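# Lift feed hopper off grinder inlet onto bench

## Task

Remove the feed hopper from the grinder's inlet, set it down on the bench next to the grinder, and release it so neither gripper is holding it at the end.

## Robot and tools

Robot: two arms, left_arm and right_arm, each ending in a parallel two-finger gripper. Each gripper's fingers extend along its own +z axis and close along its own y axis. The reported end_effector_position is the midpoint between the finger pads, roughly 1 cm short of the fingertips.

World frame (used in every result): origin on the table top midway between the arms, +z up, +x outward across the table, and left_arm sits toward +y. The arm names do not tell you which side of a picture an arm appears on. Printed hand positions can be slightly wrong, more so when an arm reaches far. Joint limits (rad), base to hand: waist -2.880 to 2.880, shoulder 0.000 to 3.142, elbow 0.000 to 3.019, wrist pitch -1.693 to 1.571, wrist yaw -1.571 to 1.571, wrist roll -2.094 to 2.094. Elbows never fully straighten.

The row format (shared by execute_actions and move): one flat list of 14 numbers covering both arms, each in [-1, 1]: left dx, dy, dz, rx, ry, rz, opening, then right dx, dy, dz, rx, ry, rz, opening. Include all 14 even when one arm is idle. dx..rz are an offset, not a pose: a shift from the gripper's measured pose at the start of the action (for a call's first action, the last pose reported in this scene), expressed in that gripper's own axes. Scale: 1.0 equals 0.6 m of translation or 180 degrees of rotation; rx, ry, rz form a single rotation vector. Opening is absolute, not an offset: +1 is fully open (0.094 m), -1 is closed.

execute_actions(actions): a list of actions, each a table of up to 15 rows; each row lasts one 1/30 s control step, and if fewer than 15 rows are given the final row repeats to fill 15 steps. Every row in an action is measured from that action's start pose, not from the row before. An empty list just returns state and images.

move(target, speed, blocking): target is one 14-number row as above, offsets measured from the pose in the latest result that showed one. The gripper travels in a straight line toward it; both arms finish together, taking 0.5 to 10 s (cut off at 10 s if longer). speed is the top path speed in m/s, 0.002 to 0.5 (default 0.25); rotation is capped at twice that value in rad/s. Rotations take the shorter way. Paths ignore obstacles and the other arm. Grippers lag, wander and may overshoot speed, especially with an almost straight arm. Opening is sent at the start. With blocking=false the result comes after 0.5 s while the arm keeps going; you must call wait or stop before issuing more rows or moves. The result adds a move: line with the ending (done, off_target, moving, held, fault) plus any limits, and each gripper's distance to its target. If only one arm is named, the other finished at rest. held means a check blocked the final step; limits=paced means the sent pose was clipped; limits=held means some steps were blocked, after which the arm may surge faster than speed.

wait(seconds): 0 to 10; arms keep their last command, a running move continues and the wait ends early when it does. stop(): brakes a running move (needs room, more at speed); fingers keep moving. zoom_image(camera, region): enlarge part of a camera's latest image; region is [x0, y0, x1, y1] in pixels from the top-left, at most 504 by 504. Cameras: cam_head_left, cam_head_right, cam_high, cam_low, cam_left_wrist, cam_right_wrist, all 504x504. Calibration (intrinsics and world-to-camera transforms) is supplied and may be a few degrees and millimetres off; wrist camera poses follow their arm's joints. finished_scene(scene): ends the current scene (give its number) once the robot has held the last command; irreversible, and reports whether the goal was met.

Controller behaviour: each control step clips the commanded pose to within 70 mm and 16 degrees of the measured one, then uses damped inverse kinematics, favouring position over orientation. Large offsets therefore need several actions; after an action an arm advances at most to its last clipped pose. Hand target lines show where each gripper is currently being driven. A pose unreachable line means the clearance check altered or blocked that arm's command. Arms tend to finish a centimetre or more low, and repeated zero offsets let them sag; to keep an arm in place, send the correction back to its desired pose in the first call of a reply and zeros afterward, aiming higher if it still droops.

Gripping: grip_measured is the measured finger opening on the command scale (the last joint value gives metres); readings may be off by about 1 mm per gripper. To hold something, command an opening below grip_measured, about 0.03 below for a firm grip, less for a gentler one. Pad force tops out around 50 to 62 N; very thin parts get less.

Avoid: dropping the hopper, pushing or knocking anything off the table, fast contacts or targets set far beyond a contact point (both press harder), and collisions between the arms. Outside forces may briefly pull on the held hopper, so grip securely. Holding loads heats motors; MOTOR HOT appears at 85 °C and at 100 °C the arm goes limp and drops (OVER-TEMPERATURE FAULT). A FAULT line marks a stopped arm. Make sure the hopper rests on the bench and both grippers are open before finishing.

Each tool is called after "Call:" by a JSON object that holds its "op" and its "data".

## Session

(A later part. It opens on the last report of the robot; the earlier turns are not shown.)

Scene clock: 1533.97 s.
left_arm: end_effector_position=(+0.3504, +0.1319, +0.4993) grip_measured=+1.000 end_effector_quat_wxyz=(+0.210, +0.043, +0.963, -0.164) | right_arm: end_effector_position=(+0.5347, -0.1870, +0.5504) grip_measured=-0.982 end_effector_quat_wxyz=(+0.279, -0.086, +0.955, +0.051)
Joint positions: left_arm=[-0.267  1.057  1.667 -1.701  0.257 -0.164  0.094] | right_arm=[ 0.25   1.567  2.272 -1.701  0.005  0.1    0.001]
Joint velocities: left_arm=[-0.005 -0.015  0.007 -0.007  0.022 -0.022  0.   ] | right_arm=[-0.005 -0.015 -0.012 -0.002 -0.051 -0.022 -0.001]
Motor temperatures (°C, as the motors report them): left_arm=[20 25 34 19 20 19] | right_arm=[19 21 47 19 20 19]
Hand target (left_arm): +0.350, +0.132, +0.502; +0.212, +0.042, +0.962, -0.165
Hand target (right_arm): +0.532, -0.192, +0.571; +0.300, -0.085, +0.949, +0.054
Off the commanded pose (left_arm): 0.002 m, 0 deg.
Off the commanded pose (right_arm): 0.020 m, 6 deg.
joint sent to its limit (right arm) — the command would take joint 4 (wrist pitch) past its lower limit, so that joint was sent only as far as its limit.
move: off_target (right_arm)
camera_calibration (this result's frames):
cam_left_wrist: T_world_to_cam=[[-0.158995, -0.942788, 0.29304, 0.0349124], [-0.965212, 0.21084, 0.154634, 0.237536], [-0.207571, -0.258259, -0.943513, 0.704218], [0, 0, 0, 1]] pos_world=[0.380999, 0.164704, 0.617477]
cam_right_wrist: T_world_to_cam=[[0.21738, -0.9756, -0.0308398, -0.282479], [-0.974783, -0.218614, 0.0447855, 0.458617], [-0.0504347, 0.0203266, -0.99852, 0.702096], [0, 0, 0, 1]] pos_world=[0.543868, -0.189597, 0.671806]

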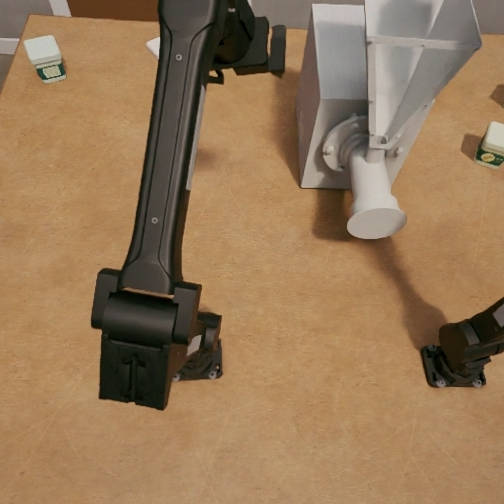

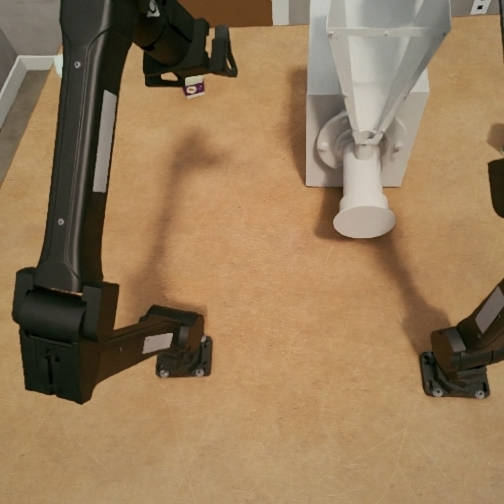

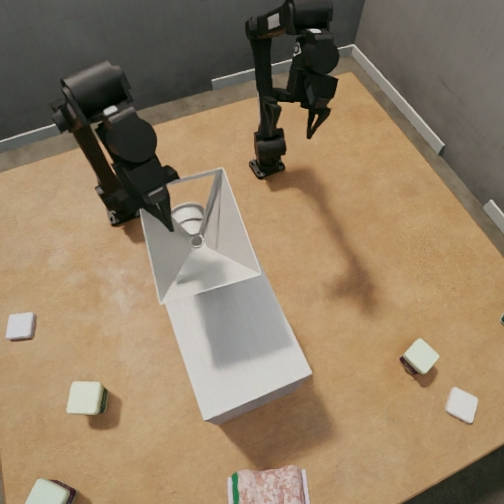

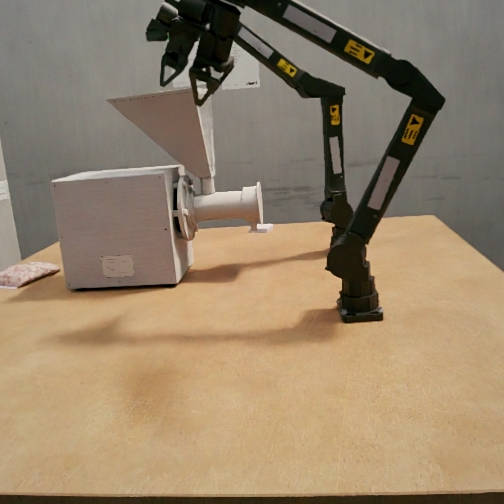

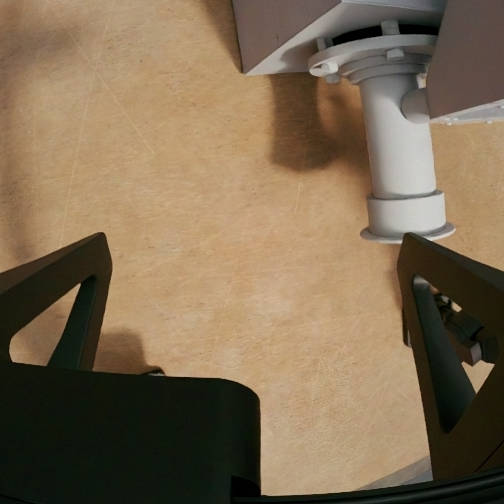

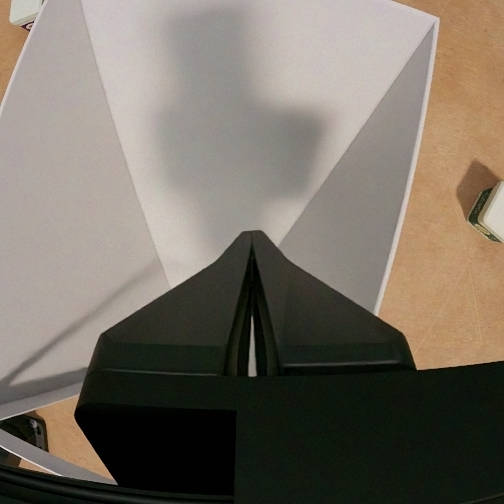

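Call:
{"op": "move", "data": {"target": [0,0,0,0,0,0,1, 0.054,-0.005,0.084,0,0.03,0,-1], "speed": 0.08}}

Scene clock: 1538.70 s.
left_arm: end_effector_position=(+0.3505, +0.1319, +0.4969) grip_measured=+1.000 end_effector_quat_wxyz=(+0.207, +0.043, +0.964, -0.164) | right_arm: end_effector_position=(+0.5364, -0.1848, +0.4839) grip_measured=-0.982 end_effector_quat_wxyz=(+0.222, -0.089, +0.970, +0.045)
Joint positions: left_arm=[-0.267  1.057  1.661 -1.701  0.257 -0.164  0.094] | right_arm=[ 0.25   1.538  2.068 -1.644 -0.004  0.1    0.001]
Joint velocities: left_arm=[-0.005  0.005  0.007  0.002 -0.051 -0.022  0.   ] | right_arm=[ 0.015 -0.015  0.002  0.007 -0.037  0.037  0.001]
Motor temperatures (°C, as the motors report them): left_arm=[20 24 34 19 20 19] | right_arm=[19 21 47 19 20 19]
Hand target (left_arm): +0.350, +0.132, +0.499; +0.210, +0.043, +0.963, -0.164
Hand target (right_arm): +0.535, -0.187, +0.491; +0.233, -0.088, +0.967, +0.048
Off the commanded pose (left_arm): 0.002 m, 0 deg.
Off the commanded pose (right_arm): 0.007 m, 1 deg.
move: done
camera_calibration (this result's frames):
cam_left_wrist: T_world_to_cam=[[-0.157348, -0.943103, 0.292912, 0.0351504], [-0.964327, 0.210671, 0.160283, 0.234841], [-0.212871, -0.257243, -0.942609, 0.703208], [0, 0, 0, 1]] pos_world=[0.381687, 0.164572, 0.614913]
cam_right_wrist: T_world_to_cam=[[0.21838, -0.975341, -0.0319465, -0.282708], [-0.961953, -0.220659, 0.161111, 0.400195], [-0.164187, -0.00445234, -0.986419, 0.686283], [0, 0, 0, 1]] pos_world=[0.559385, -0.184375, 0.603455]

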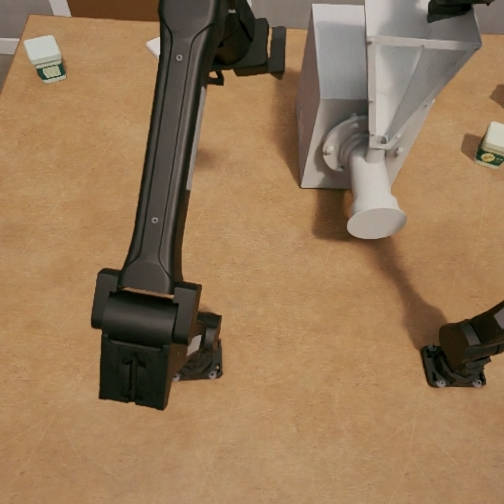

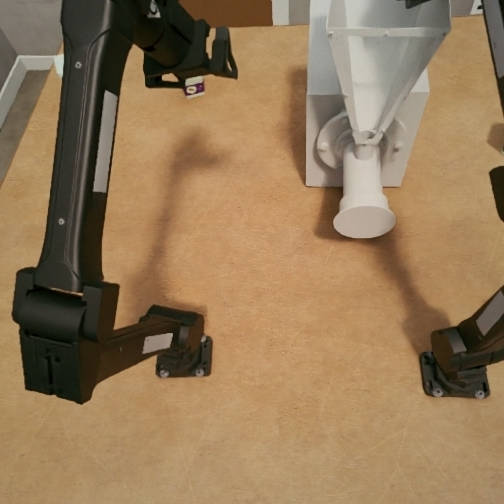

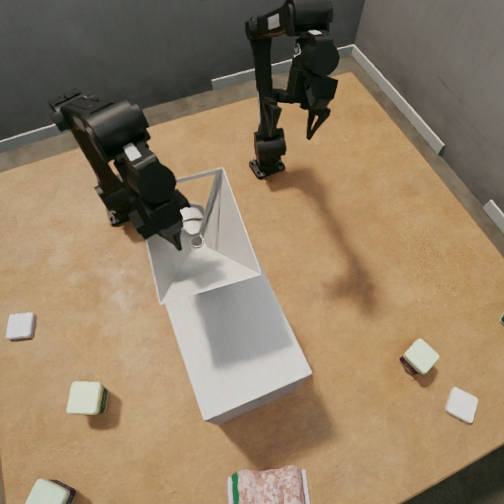

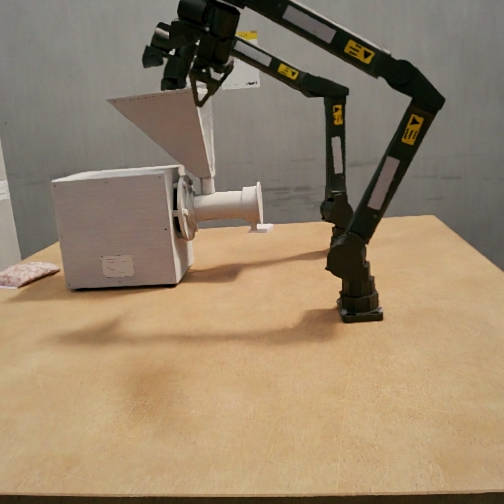

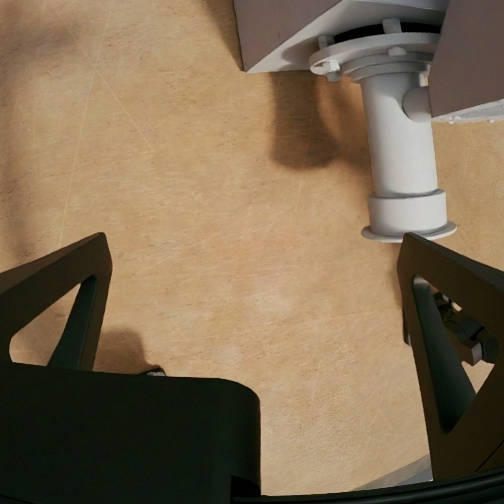

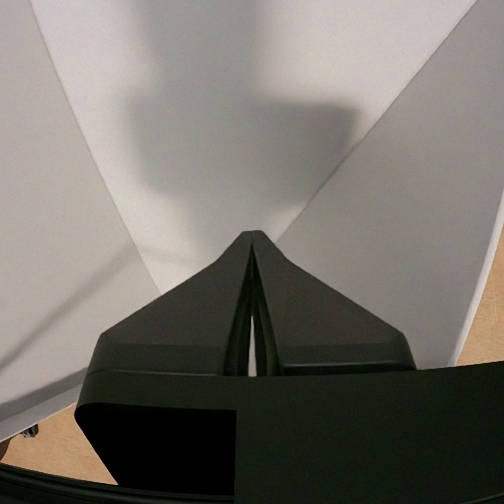

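Call:
{"op": "move", "data": {"target": [0,0,0,0,0,0,1, 0.0373,-0.0567,-0.0307,0,0,0,-1], "speed": 0.05}}

Scene clock: 1561.23 s.
left_arm: end_effector_position=(+0.3505, +0.1319, +0.4944) grip_measured=+1.000 end_effector_quat_wxyz=(+0.204, +0.042, +0.964, -0.163) | right_arm: end_effector_position=(+0.5155, -0.2086, +0.4884) grip_measured=-0.983 end_effector_quat_wxyz=(+0.223, -0.096, +0.969, +0.054)
Joint positions: left_arm=[-0.267  1.057  1.656 -1.701  0.257 -0.164  0.094] | right_arm=[ 0.2    1.468  2.002 -1.644 -0.047  0.045  0.001]
Joint velocities: left_arm=[-0.005  0.005 -0.002  0.027 -0.007  0.022  0.   ] | right_arm=[-0.015  0.005 -0.012 -0.002 -0.022 -0.037  0.   ]
Motor temperatures (°C, as the motors report them): left_arm=[20 24 33 19 20 19] | right_arm=[19 22 44 19 20 19]
Hand target (left_arm): +0.350, +0.132, +0.497; +0.207, +0.043, +0.964, -0.164
Hand target (right_arm): +0.515, -0.223, +0.489; +0.222, -0.088, +0.970, +0.046
Off the commanded pose (left_arm): 0.002 m, 0 deg.
Off the commanded pose (right_arm): 0.015 m, 1 deg.
move: off_target (right_arm)
camera_calibration (this result's frames):
cam_left_wrist: T_world_to_cam=[[-0.155703, -0.943419, 0.292776, 0.035393], [-0.963411, 0.210495, 0.165926, 0.232151], [-0.218166, -0.256228, -0.941675, 0.702183], [0, 0, 0, 1]] pos_world=[0.38236, 0.164443, 0.612346]
cam_right_wrist: T_world_to_cam=[[0.236791, -0.970487, -0.0456693, -0.30301], [-0.957794, -0.241062, 0.156586, 0.369919], [-0.162974, 0.00666364, -0.986608, 0.688943], [0, 0, 0, 1]] pos_world=[0.538336, -0.209485, 0.607954]

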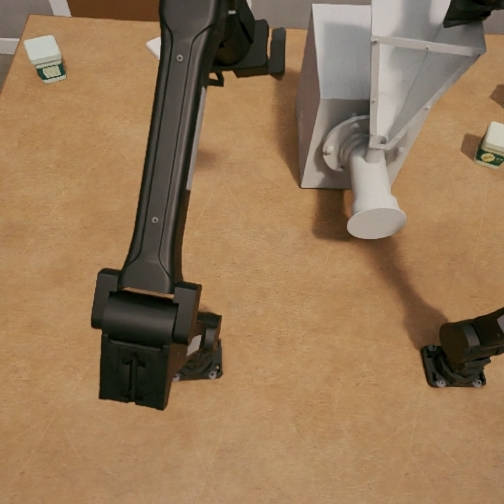

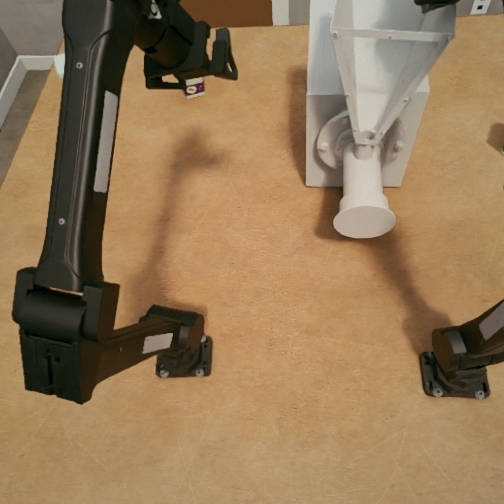

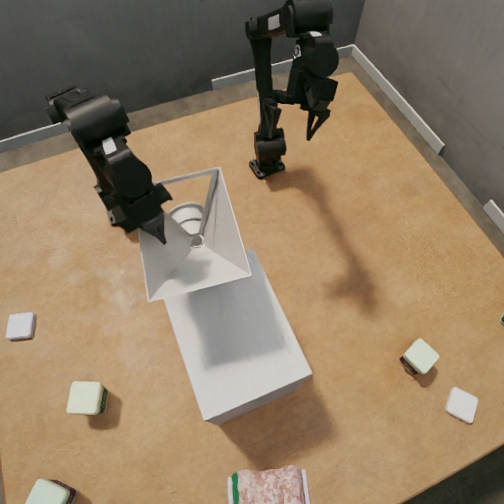

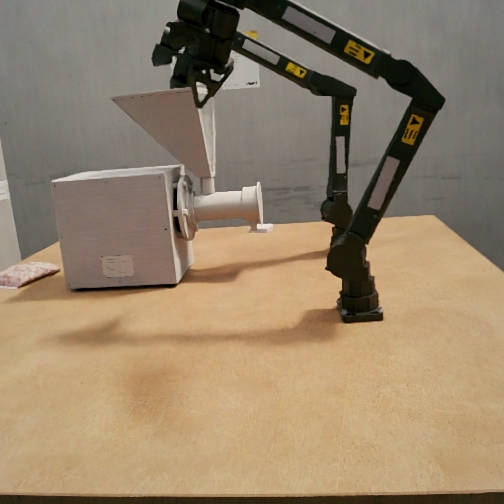

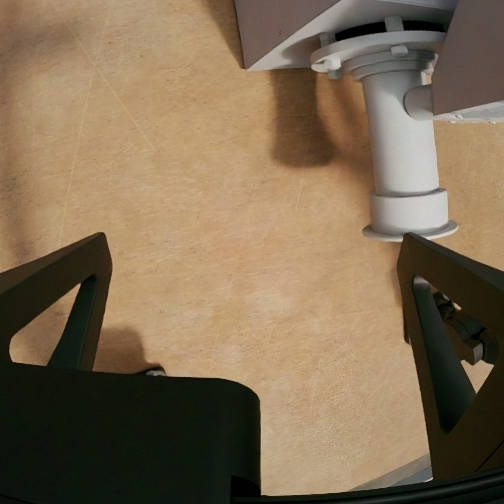

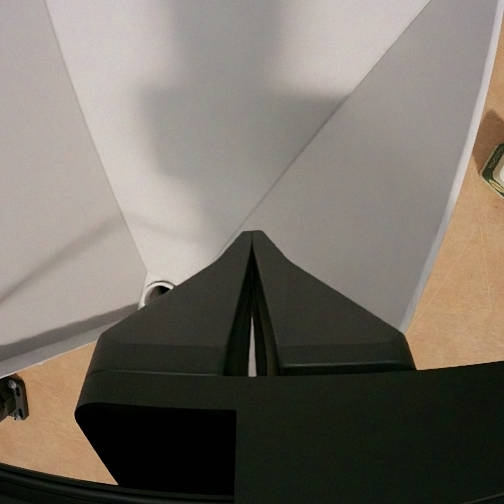

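Call:
{"op": "execute_actions", "data": {"actions": []}}

Scene clock: 1583.70 s.
left_arm: end_effector_position=(+0.3505, +0.1319, +0.4944) grip_measured=+1.000 end_effector_quat_wxyz=(+0.204, +0.042, +0.964, -0.163) | right_arm: end_effector_position=(+0.5155, -0.2086, +0.4884) grip_measured=-0.983 end_effector_quat_wxyz=(+0.223, -0.096, +0.969, +0.054)
Joint positions: left_arm=[-0.267  1.057  1.656 -1.701  0.257 -0.164  0.094] | right_arm=[ 0.2    1.468  2.002 -1.644 -0.047  0.044  0.001]
Joint velocities: left_arm=[-0.005 -0.005 -0.012 -0.012  0.007 -0.007  0.   ] | right_arm=[-0.005 -0.005 -0.002  0.002 -0.051 -0.037 -0.001]
Motor temperatures (°C, as the motors report them): left_arm=[20 24 33 19 20 19] | right_arm=[19 22 43 19 19 19]
Hand target (left_arm): +0.350, +0.132, +0.497; +0.207, +0.043, +0.964, -0.164
Hand target (right_arm): +0.515, -0.223, +0.489; +0.222, -0.088, +0.970, +0.046
Off the commanded pose (left_arm): 0.002 m, 0 deg.
Off the commanded pose (right_arm): 0.015 m, 1 deg.
camera_calibration (this result's frames):
cam_left_wrist: T_world_to_cam=[[-0.155703, -0.943419, 0.292776, 0.035393], [-0.963411, 0.210495, 0.165926, 0.232151], [-0.218166, -0.256228, -0.941675, 0.702183], [0, 0, 0, 1]] pos_world=[0.38236, 0.164443, 0.612346]
cam_right_wrist: T_world_to_cam=[[0.237124, -0.970413, -0.0454999, -0.30325], [-0.957721, -0.241364, 0.156571, 0.369826], [-0.162921, 0.00644934, -0.986618, 0.688876], [0, 0, 0, 1]] pos_world=[0.53833, -0.209457, 0.607955]

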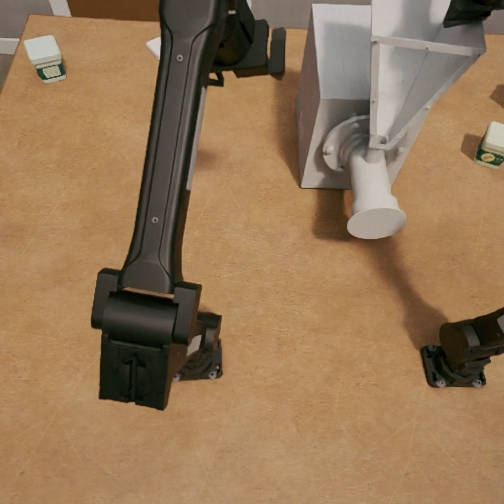

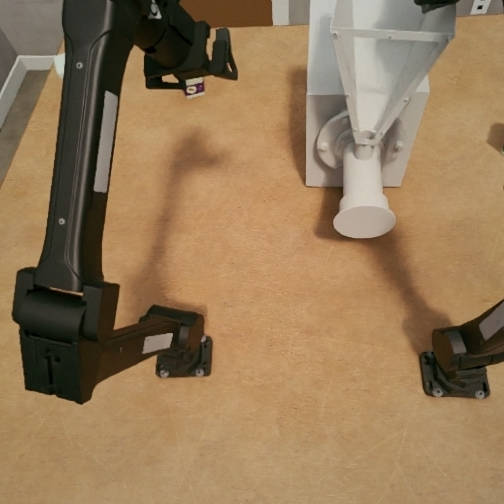

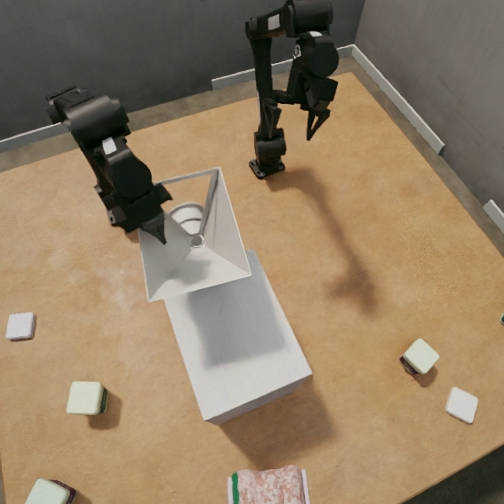

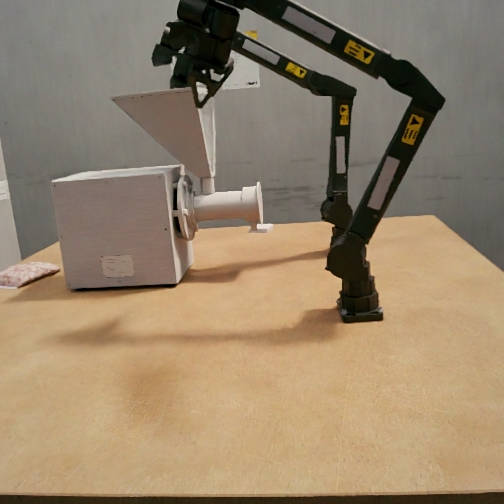

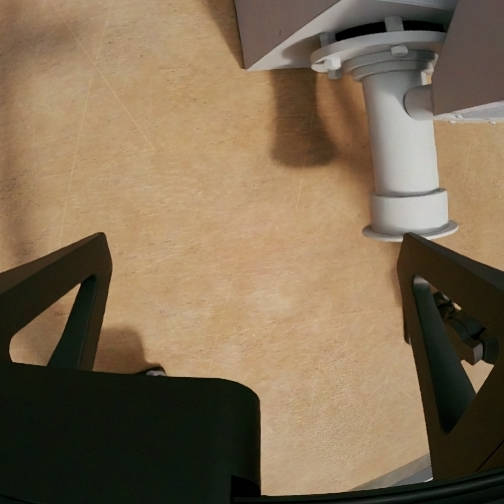

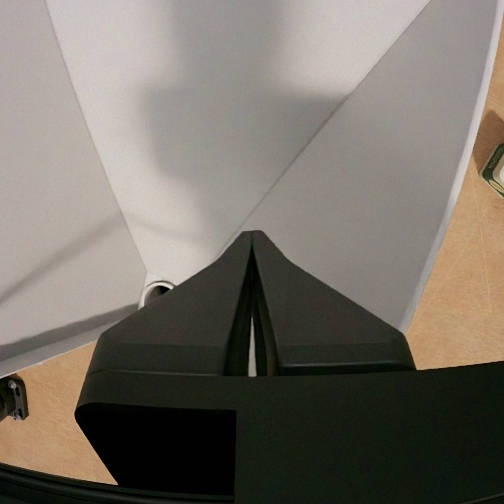

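Call:
{"op": "zoom_image", "data": {"camera": "cam_low", "region": [100, 80, 300, 280]}}

Call:
{"op": "zoom_image", "data": {"camera": "cam_head_right", "region": [280, 0, 480, 250]}}

Region (100, 80, 300, 280) of cam_low's 504x504 image, scaled by 2.520, with more detail than that image has.

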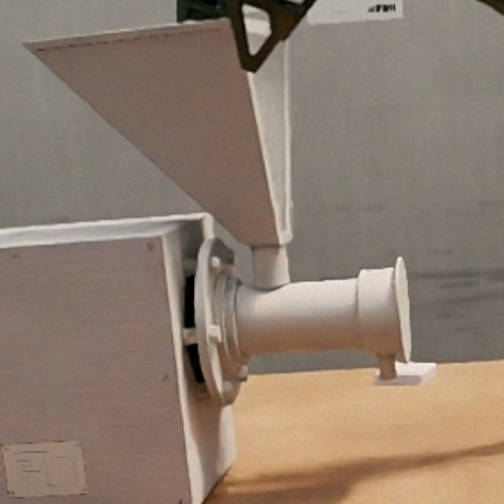

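Region (280, 0, 480, 250) of cam_head_right's 504x504 image, scaled by 2.016, with more detail than that image has; it fills the left 403 columns of this view, and the rest is white.

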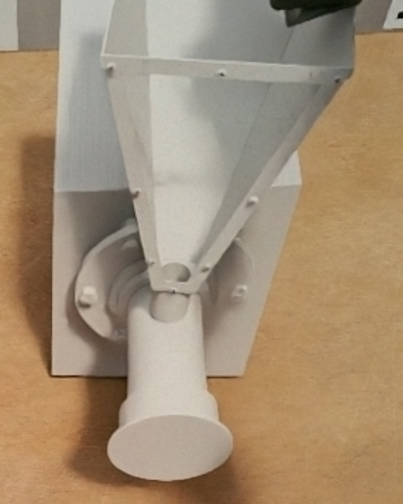

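Call:
{"op": "zoom_image", "data": {"camera": "cam_low", "region": [140, 0, 280, 140]}}

Call:
{"op": "zoom_image", "data": {"camera": "cam_high", "region": [220, 0, 400, 180]}}

Region (140, 0, 280, 140) of cam_low's 504x504 image, scaled by 3.600, with more detail than that image has.

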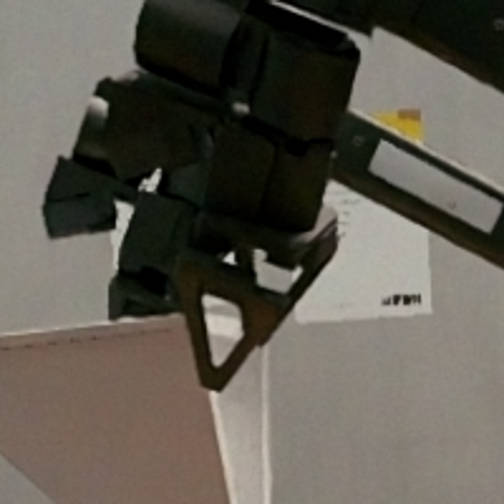

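Region (220, 0, 400, 180) of cam_high's 504x504 image, scaled by 2.800, with more detail than that image has.

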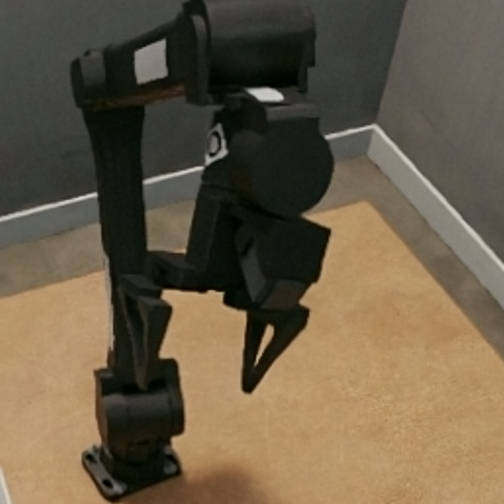

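Call:
{"op": "move", "data": {"target": [-0.0122, 0.0317, 0.3503, 0.3435, -0.2279, 0.3142, 1.0, -0.0525, 0.0663, -0.156, 0, 0, 0, -1.0], "speed": 0.12}}

Scene clock: 1710.73 s.
left_arm: end_effector_position=(+0.4171, +0.0843, +0.3454) grip_measured=+1.000 end_effector_quat_wxyz=(+0.437, +0.411, +0.649, -0.468) | right_arm: end_effector_position=(+0.4968, -0.1824, +0.5712) grip_measured=-0.983 end_effector_quat_wxyz=(+0.295, -0.094, +0.948, +0.067)
Joint positions: left_arm=[-0.032  1.123  0.95  -0.743  1.34   0.648  0.094] | right_arm=[ 0.276  1.479  2.222 -1.699 -0.008  0.112  0.001]
Joint velocities: left_arm=[-0.005 -0.005 -0.007 -0.002  0.051 -0.007  0.   ] | right_arm=[-0.005  0.005 -0.007 -0.007 -0.051 -0.022 -0.001]
Motor temperatures (°C, as the motors report them): left_arm=[20 23 32 19 20 19] | right_arm=[19 22 42 19 19 19]
Hand target (left_arm): +0.418, +0.084, +0.350; +0.440, +0.413, +0.648, -0.465
Hand target (right_arm): +0.494, -0.178, +0.587; +0.310, -0.095, +0.943, +0.072
Off the commanded pose (left_arm): 0.042 m, 22 deg; orientation clipped at the last step of the last action.
Off the commanded pose (right_arm): 0.018 m, 9 deg.
joint sent to its limit (right arm) — the command would take joint 4 (wrist pitch) past its lower limit, so that joint was sent only as far as its limit.
move: held (left_arm), off_target (right_arm); limits=paced,held; held on 49 of 211 steps (left_arm), including the last (left_arm)
pose unreachable (left arm): on one or more control steps of this call, first in action 0 (counted from 0), this arm could not follow its commanded pose, so it was not sent that pose on those steps. On the call's last step it was still not sent that pose. It may still have moved: this result reports where it is.
cause: the commanded pose would bring two parts of the arm too close to each other (its wrist (the part past joint 4) and its wrist camera, with joints 5 (wrist yaw) and 6 (wrist roll) between them).
camera_calibration (this result's frames):
cam_left_wrist: T_world_to_cam=[[-0.944294, -0.225459, 0.239745, 0.331213], [-0.329014, 0.663761, -0.671693, 0.317649], [-0.0076942, -0.713155, -0.700964, 0.431749], [0, 0, 0, 1]] pos_world=[0.420595, 0.171736, 0.436597]
cam_right_wrist: T_world_to_cam=[[0.242298, -0.968844, -0.0513076, -0.268564], [-0.970038, -0.242891, 0.00556512, 0.437386], [-0.0178539, 0.0484219, -0.998667, 0.709857], [0, 0, 0, 1]] pos_world=[0.502027, -0.188332, 0.692698]

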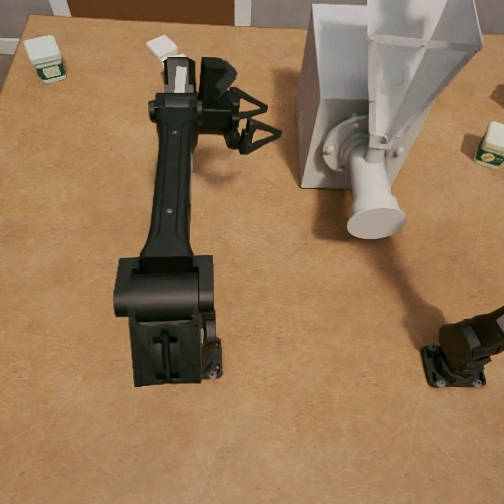

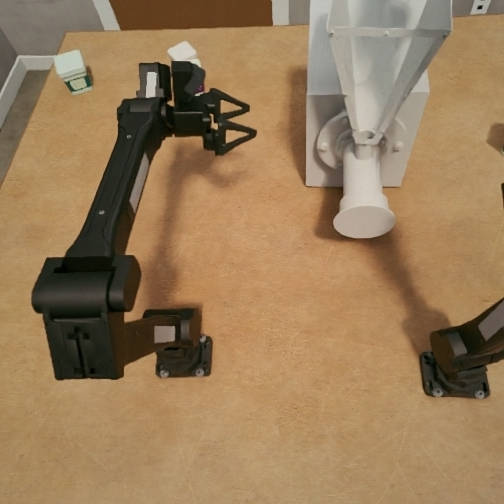

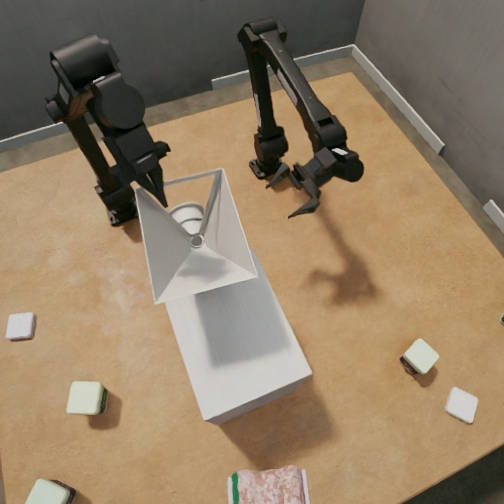

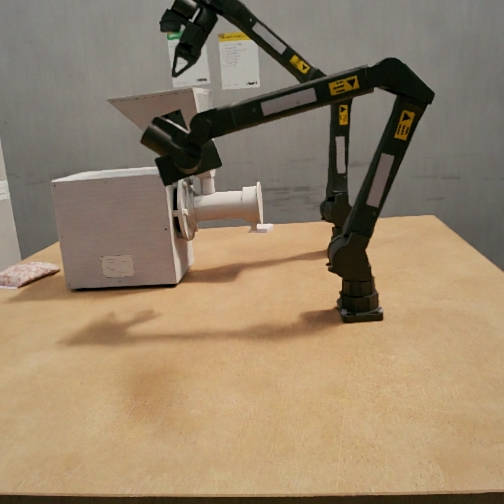

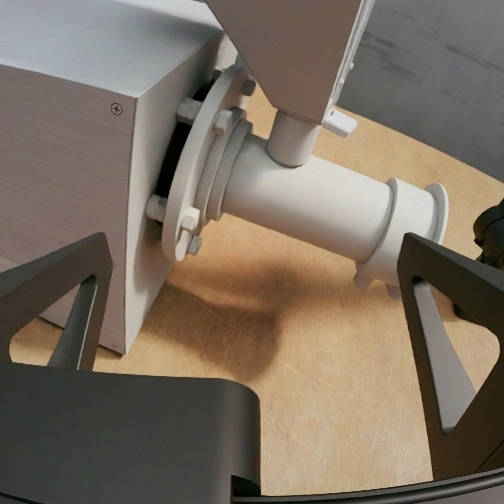

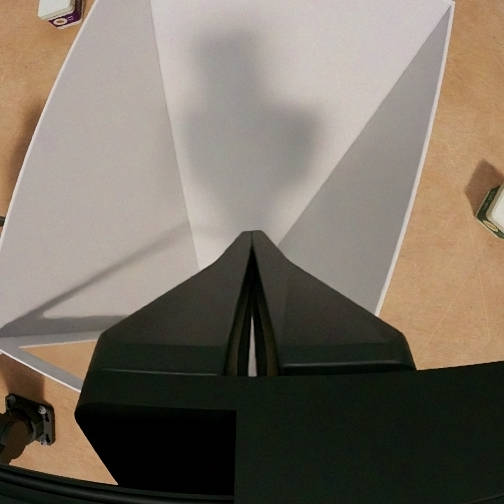

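Call:
{"op": "zoom_image", "data": {"camera": "cam_left_wrist", "region": [140, 20, 400, 280]}}

Region (140, 20, 400, 280) of cam_left_wrist's 504x504 image, scaled by 1.938, with more detail than that image has.

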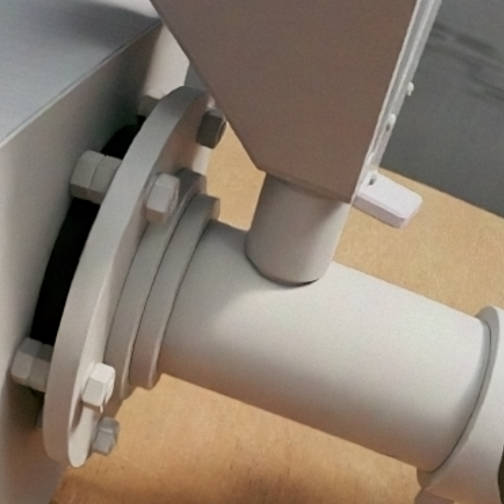

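Call:
{"op": "move", "data": {"target": [-0.03, -0.004, -0.06, 0, 0, 0, 1.0, 0.0585, -0.0407, 0.1245, 0, 0.05, 0, -1.0], "speed": 0.08}}

Scene clock: 1832.13 s.
left_arm: end_effector_position=(+0.4104, +0.0845, +0.3392) grip_measured=+1.000 end_effector_quat_wxyz=(+0.423, +0.403, +0.655, -0.478) | right_arm: end_effector_position=(+0.5107, -0.1944, +0.4887) grip_measured=-0.983 end_effector_quat_wxyz=(+0.215, -0.099, +0.970, +0.061)
Joint positions: left_arm=[-0.03   1.123  0.941 -0.797  1.348  0.672  0.094] | right_arm=[ 0.23   1.477  2.016 -1.663 -0.05   0.069  0.001]
Joint velocities: left_arm=[-0.005 -0.005 -0.007 -0.002  0.051 -0.007  0.   ] | right_arm=[ 0.005 -0.005 -0.002 -0.002  0.066 -0.022  0.001]
Motor temperatures (°C, as the motors report them): left_arm=[20 22 31 19 20 19] | right_arm=[19 22 44 19 19 19]
Hand target (left_arm): +0.412, +0.084, +0.343; +0.427, +0.405, +0.653, -0.476
Hand target (right_arm): +0.515, -0.198, +0.489; +0.220, -0.099, +0.969, +0.061
Off the commanded pose (left_arm): 0.044 m, 2 deg.
Off the commanded pose (right_arm): 0.005 m, 1 deg.
move: held (left_arm); limits=held; held on 34 of 42 steps (left_arm), including the last (left_arm)
pose unreachable (left arm): on one or more control steps of this call, first in action 0 (counted from 0), this arm could not follow its commanded pose, so it was not sent that pose on those steps. On the call's last step it was still not sent that pose. It may still have moved: this result reports where it is.
cause: the commanded pose would bring two parts of the arm too close to each other (its wrist (the part past joint 4) and its wrist camera, with joints 5 (wrist yaw) and 6 (wrist roll) between them).
camera_calibration (this result's frames):
cam_left_wrist: T_world_to_cam=[[-0.935683, -0.217991, 0.277449, 0.30947], [-0.350606, 0.662811, -0.661632, 0.31663], [-0.0396666, -0.716353, -0.69661, 0.439393], [0, 0, 0, 1]] pos_world=[0.418007, 0.172357, 0.429716]
cam_right_wrist: T_world_to_cam=[[0.244563, -0.967812, -0.0593968, -0.284828], [-0.952729, -0.251237, 0.170846, 0.357188], [-0.180269, 0.0148065, -0.983506, 0.697304], [0, 0, 0, 1]] pos_world=[0.535665, -0.196246, 0.60786]

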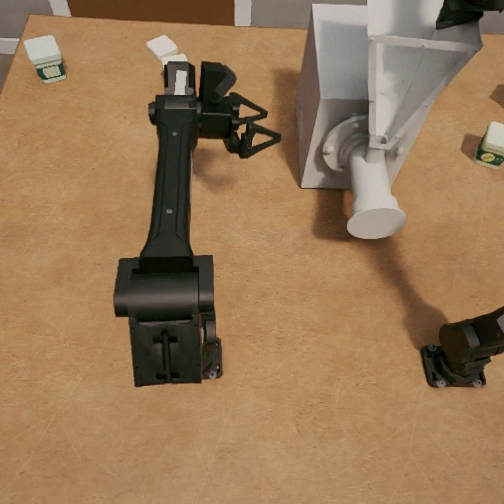

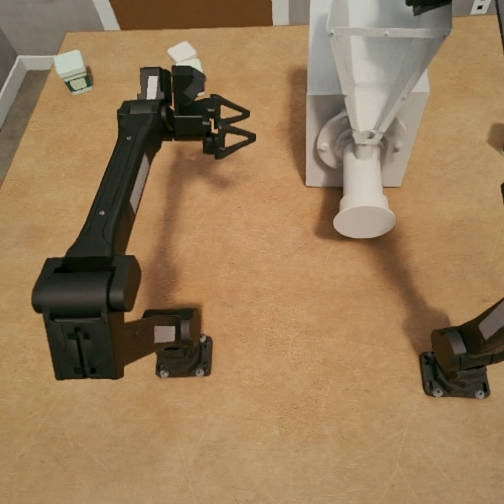

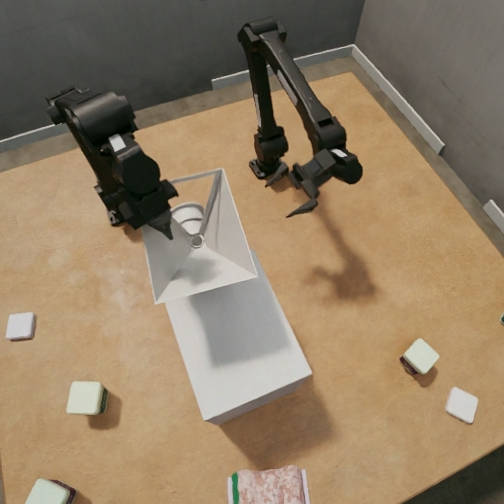

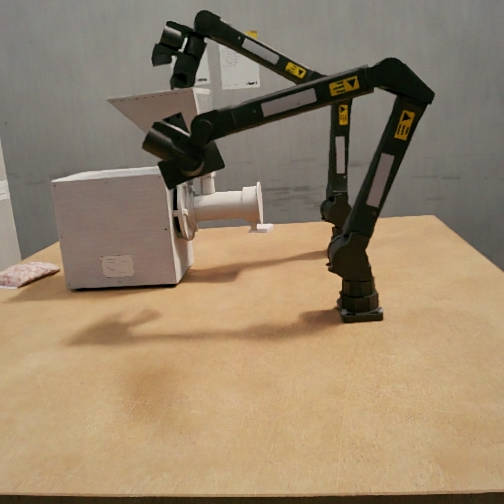

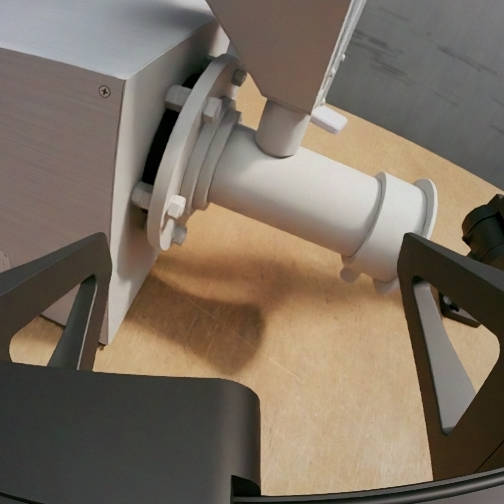

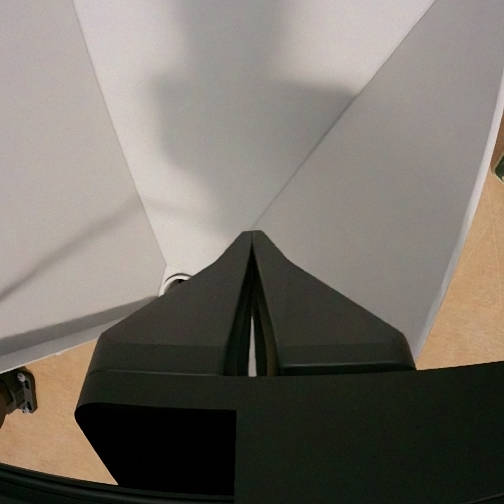

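Call:
{"op": "move", "data": {"target": [0, 0, 0, 0, 0, 0, 1.0, 0.006, -0.0917, -0.02, 0, 0, 0, -1.0], "speed": 0.04}}

Scene clock: 1843.80 s.
left_arm: end_effector_position=(+0.4092, +0.0844, +0.3358) grip_measured=+1.000 end_effector_quat_wxyz=(+0.421, +0.401, +0.657, -0.480) | right_arm: end_effector_position=(+0.5090, -0.2155, +0.4969) grip_measured=-0.983 end_effector_quat_wxyz=(+0.221, -0.119, +0.964, +0.086)
Joint positions: left_arm=[-0.03   1.123  0.934 -0.797  1.348  0.672  0.094] | right_arm=[ 0.156  1.461  2.016 -1.668 -0.14  -0.026  0.001]
Joint velocities: left_arm=[-0.015  0.005  0.012 -0.007  0.007 -0.051  0.   ] | right_arm=[-0.015 -0.024 -0.007 -0.002 -0.037 -0.007  0.   ]
Motor temperatures (°C, as the motors report them): left_arm=[20 22 31 19 20 19] | right_arm=[19 22 42 19 19 19]
Hand target (left_arm): +0.410, +0.084, +0.339; +0.423, +0.403, +0.655, -0.479
Hand target (right_arm): +0.513, -0.249, +0.494; +0.214, -0.098, +0.970, +0.063
Off the commanded pose (left_arm): 0.004 m, 0 deg.
Off the commanded pose (right_arm): 0.036 m, 4 deg.
move: off_target (right_arm)
camera_calibration (this result's frames):
cam_left_wrist: T_world_to_cam=[[-0.933541, -0.217889, 0.284651, 0.305911], [-0.355639, 0.662572, -0.659181, 0.31528], [-0.0449732, -0.716605, -0.696028, 0.438974], [0, 0, 0, 1]] pos_world=[0.417448, 0.17233, 0.426287]
cam_right_wrist: T_world_to_cam=[[0.294089, -0.950795, -0.097473, -0.306897], [-0.940383, -0.306074, 0.148318, 0.342017], [-0.170854, 0.0480433, -0.984124, 0.708088], [0, 0, 0, 1]] pos_world=[0.532862, -0.221133, 0.616205]

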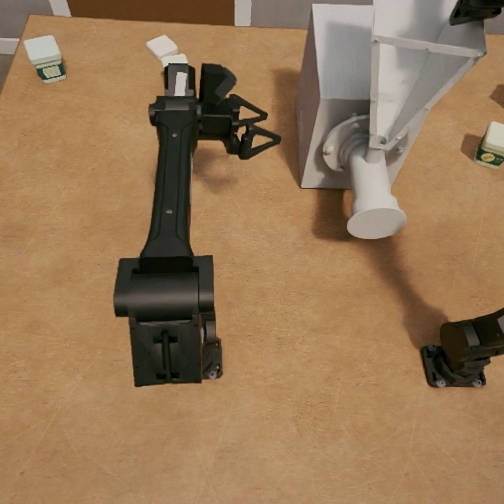

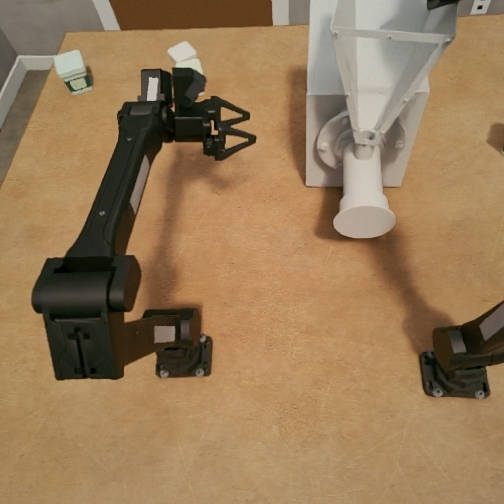

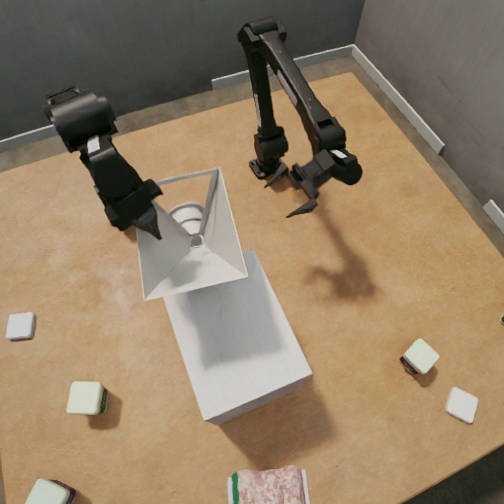

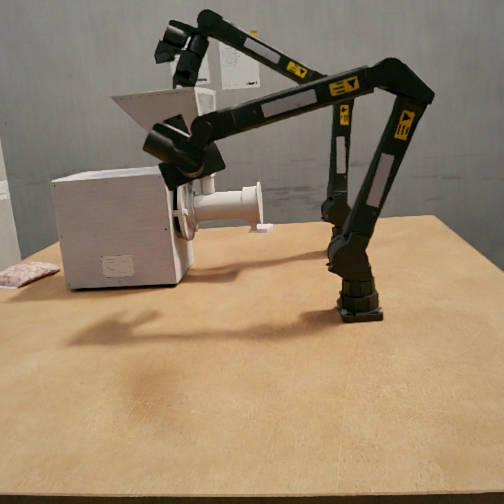

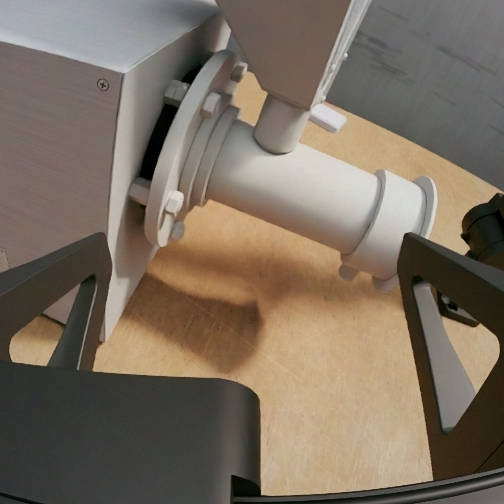

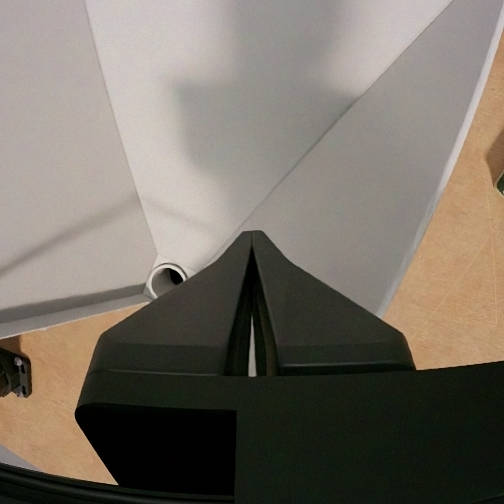

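Call:
{"op": "zoom_image", "data": {"camera": "cam_left_wrist", "region": [180, 0, 380, 200]}}

Region (180, 0, 380, 200) of cam_left_wrist's 504x504 image, scaled by 2.520, with more detail than that image has.

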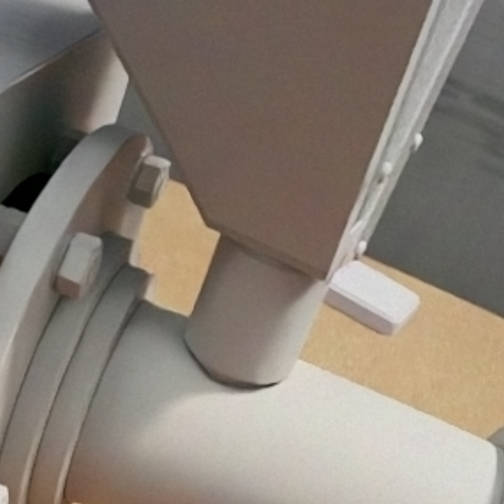

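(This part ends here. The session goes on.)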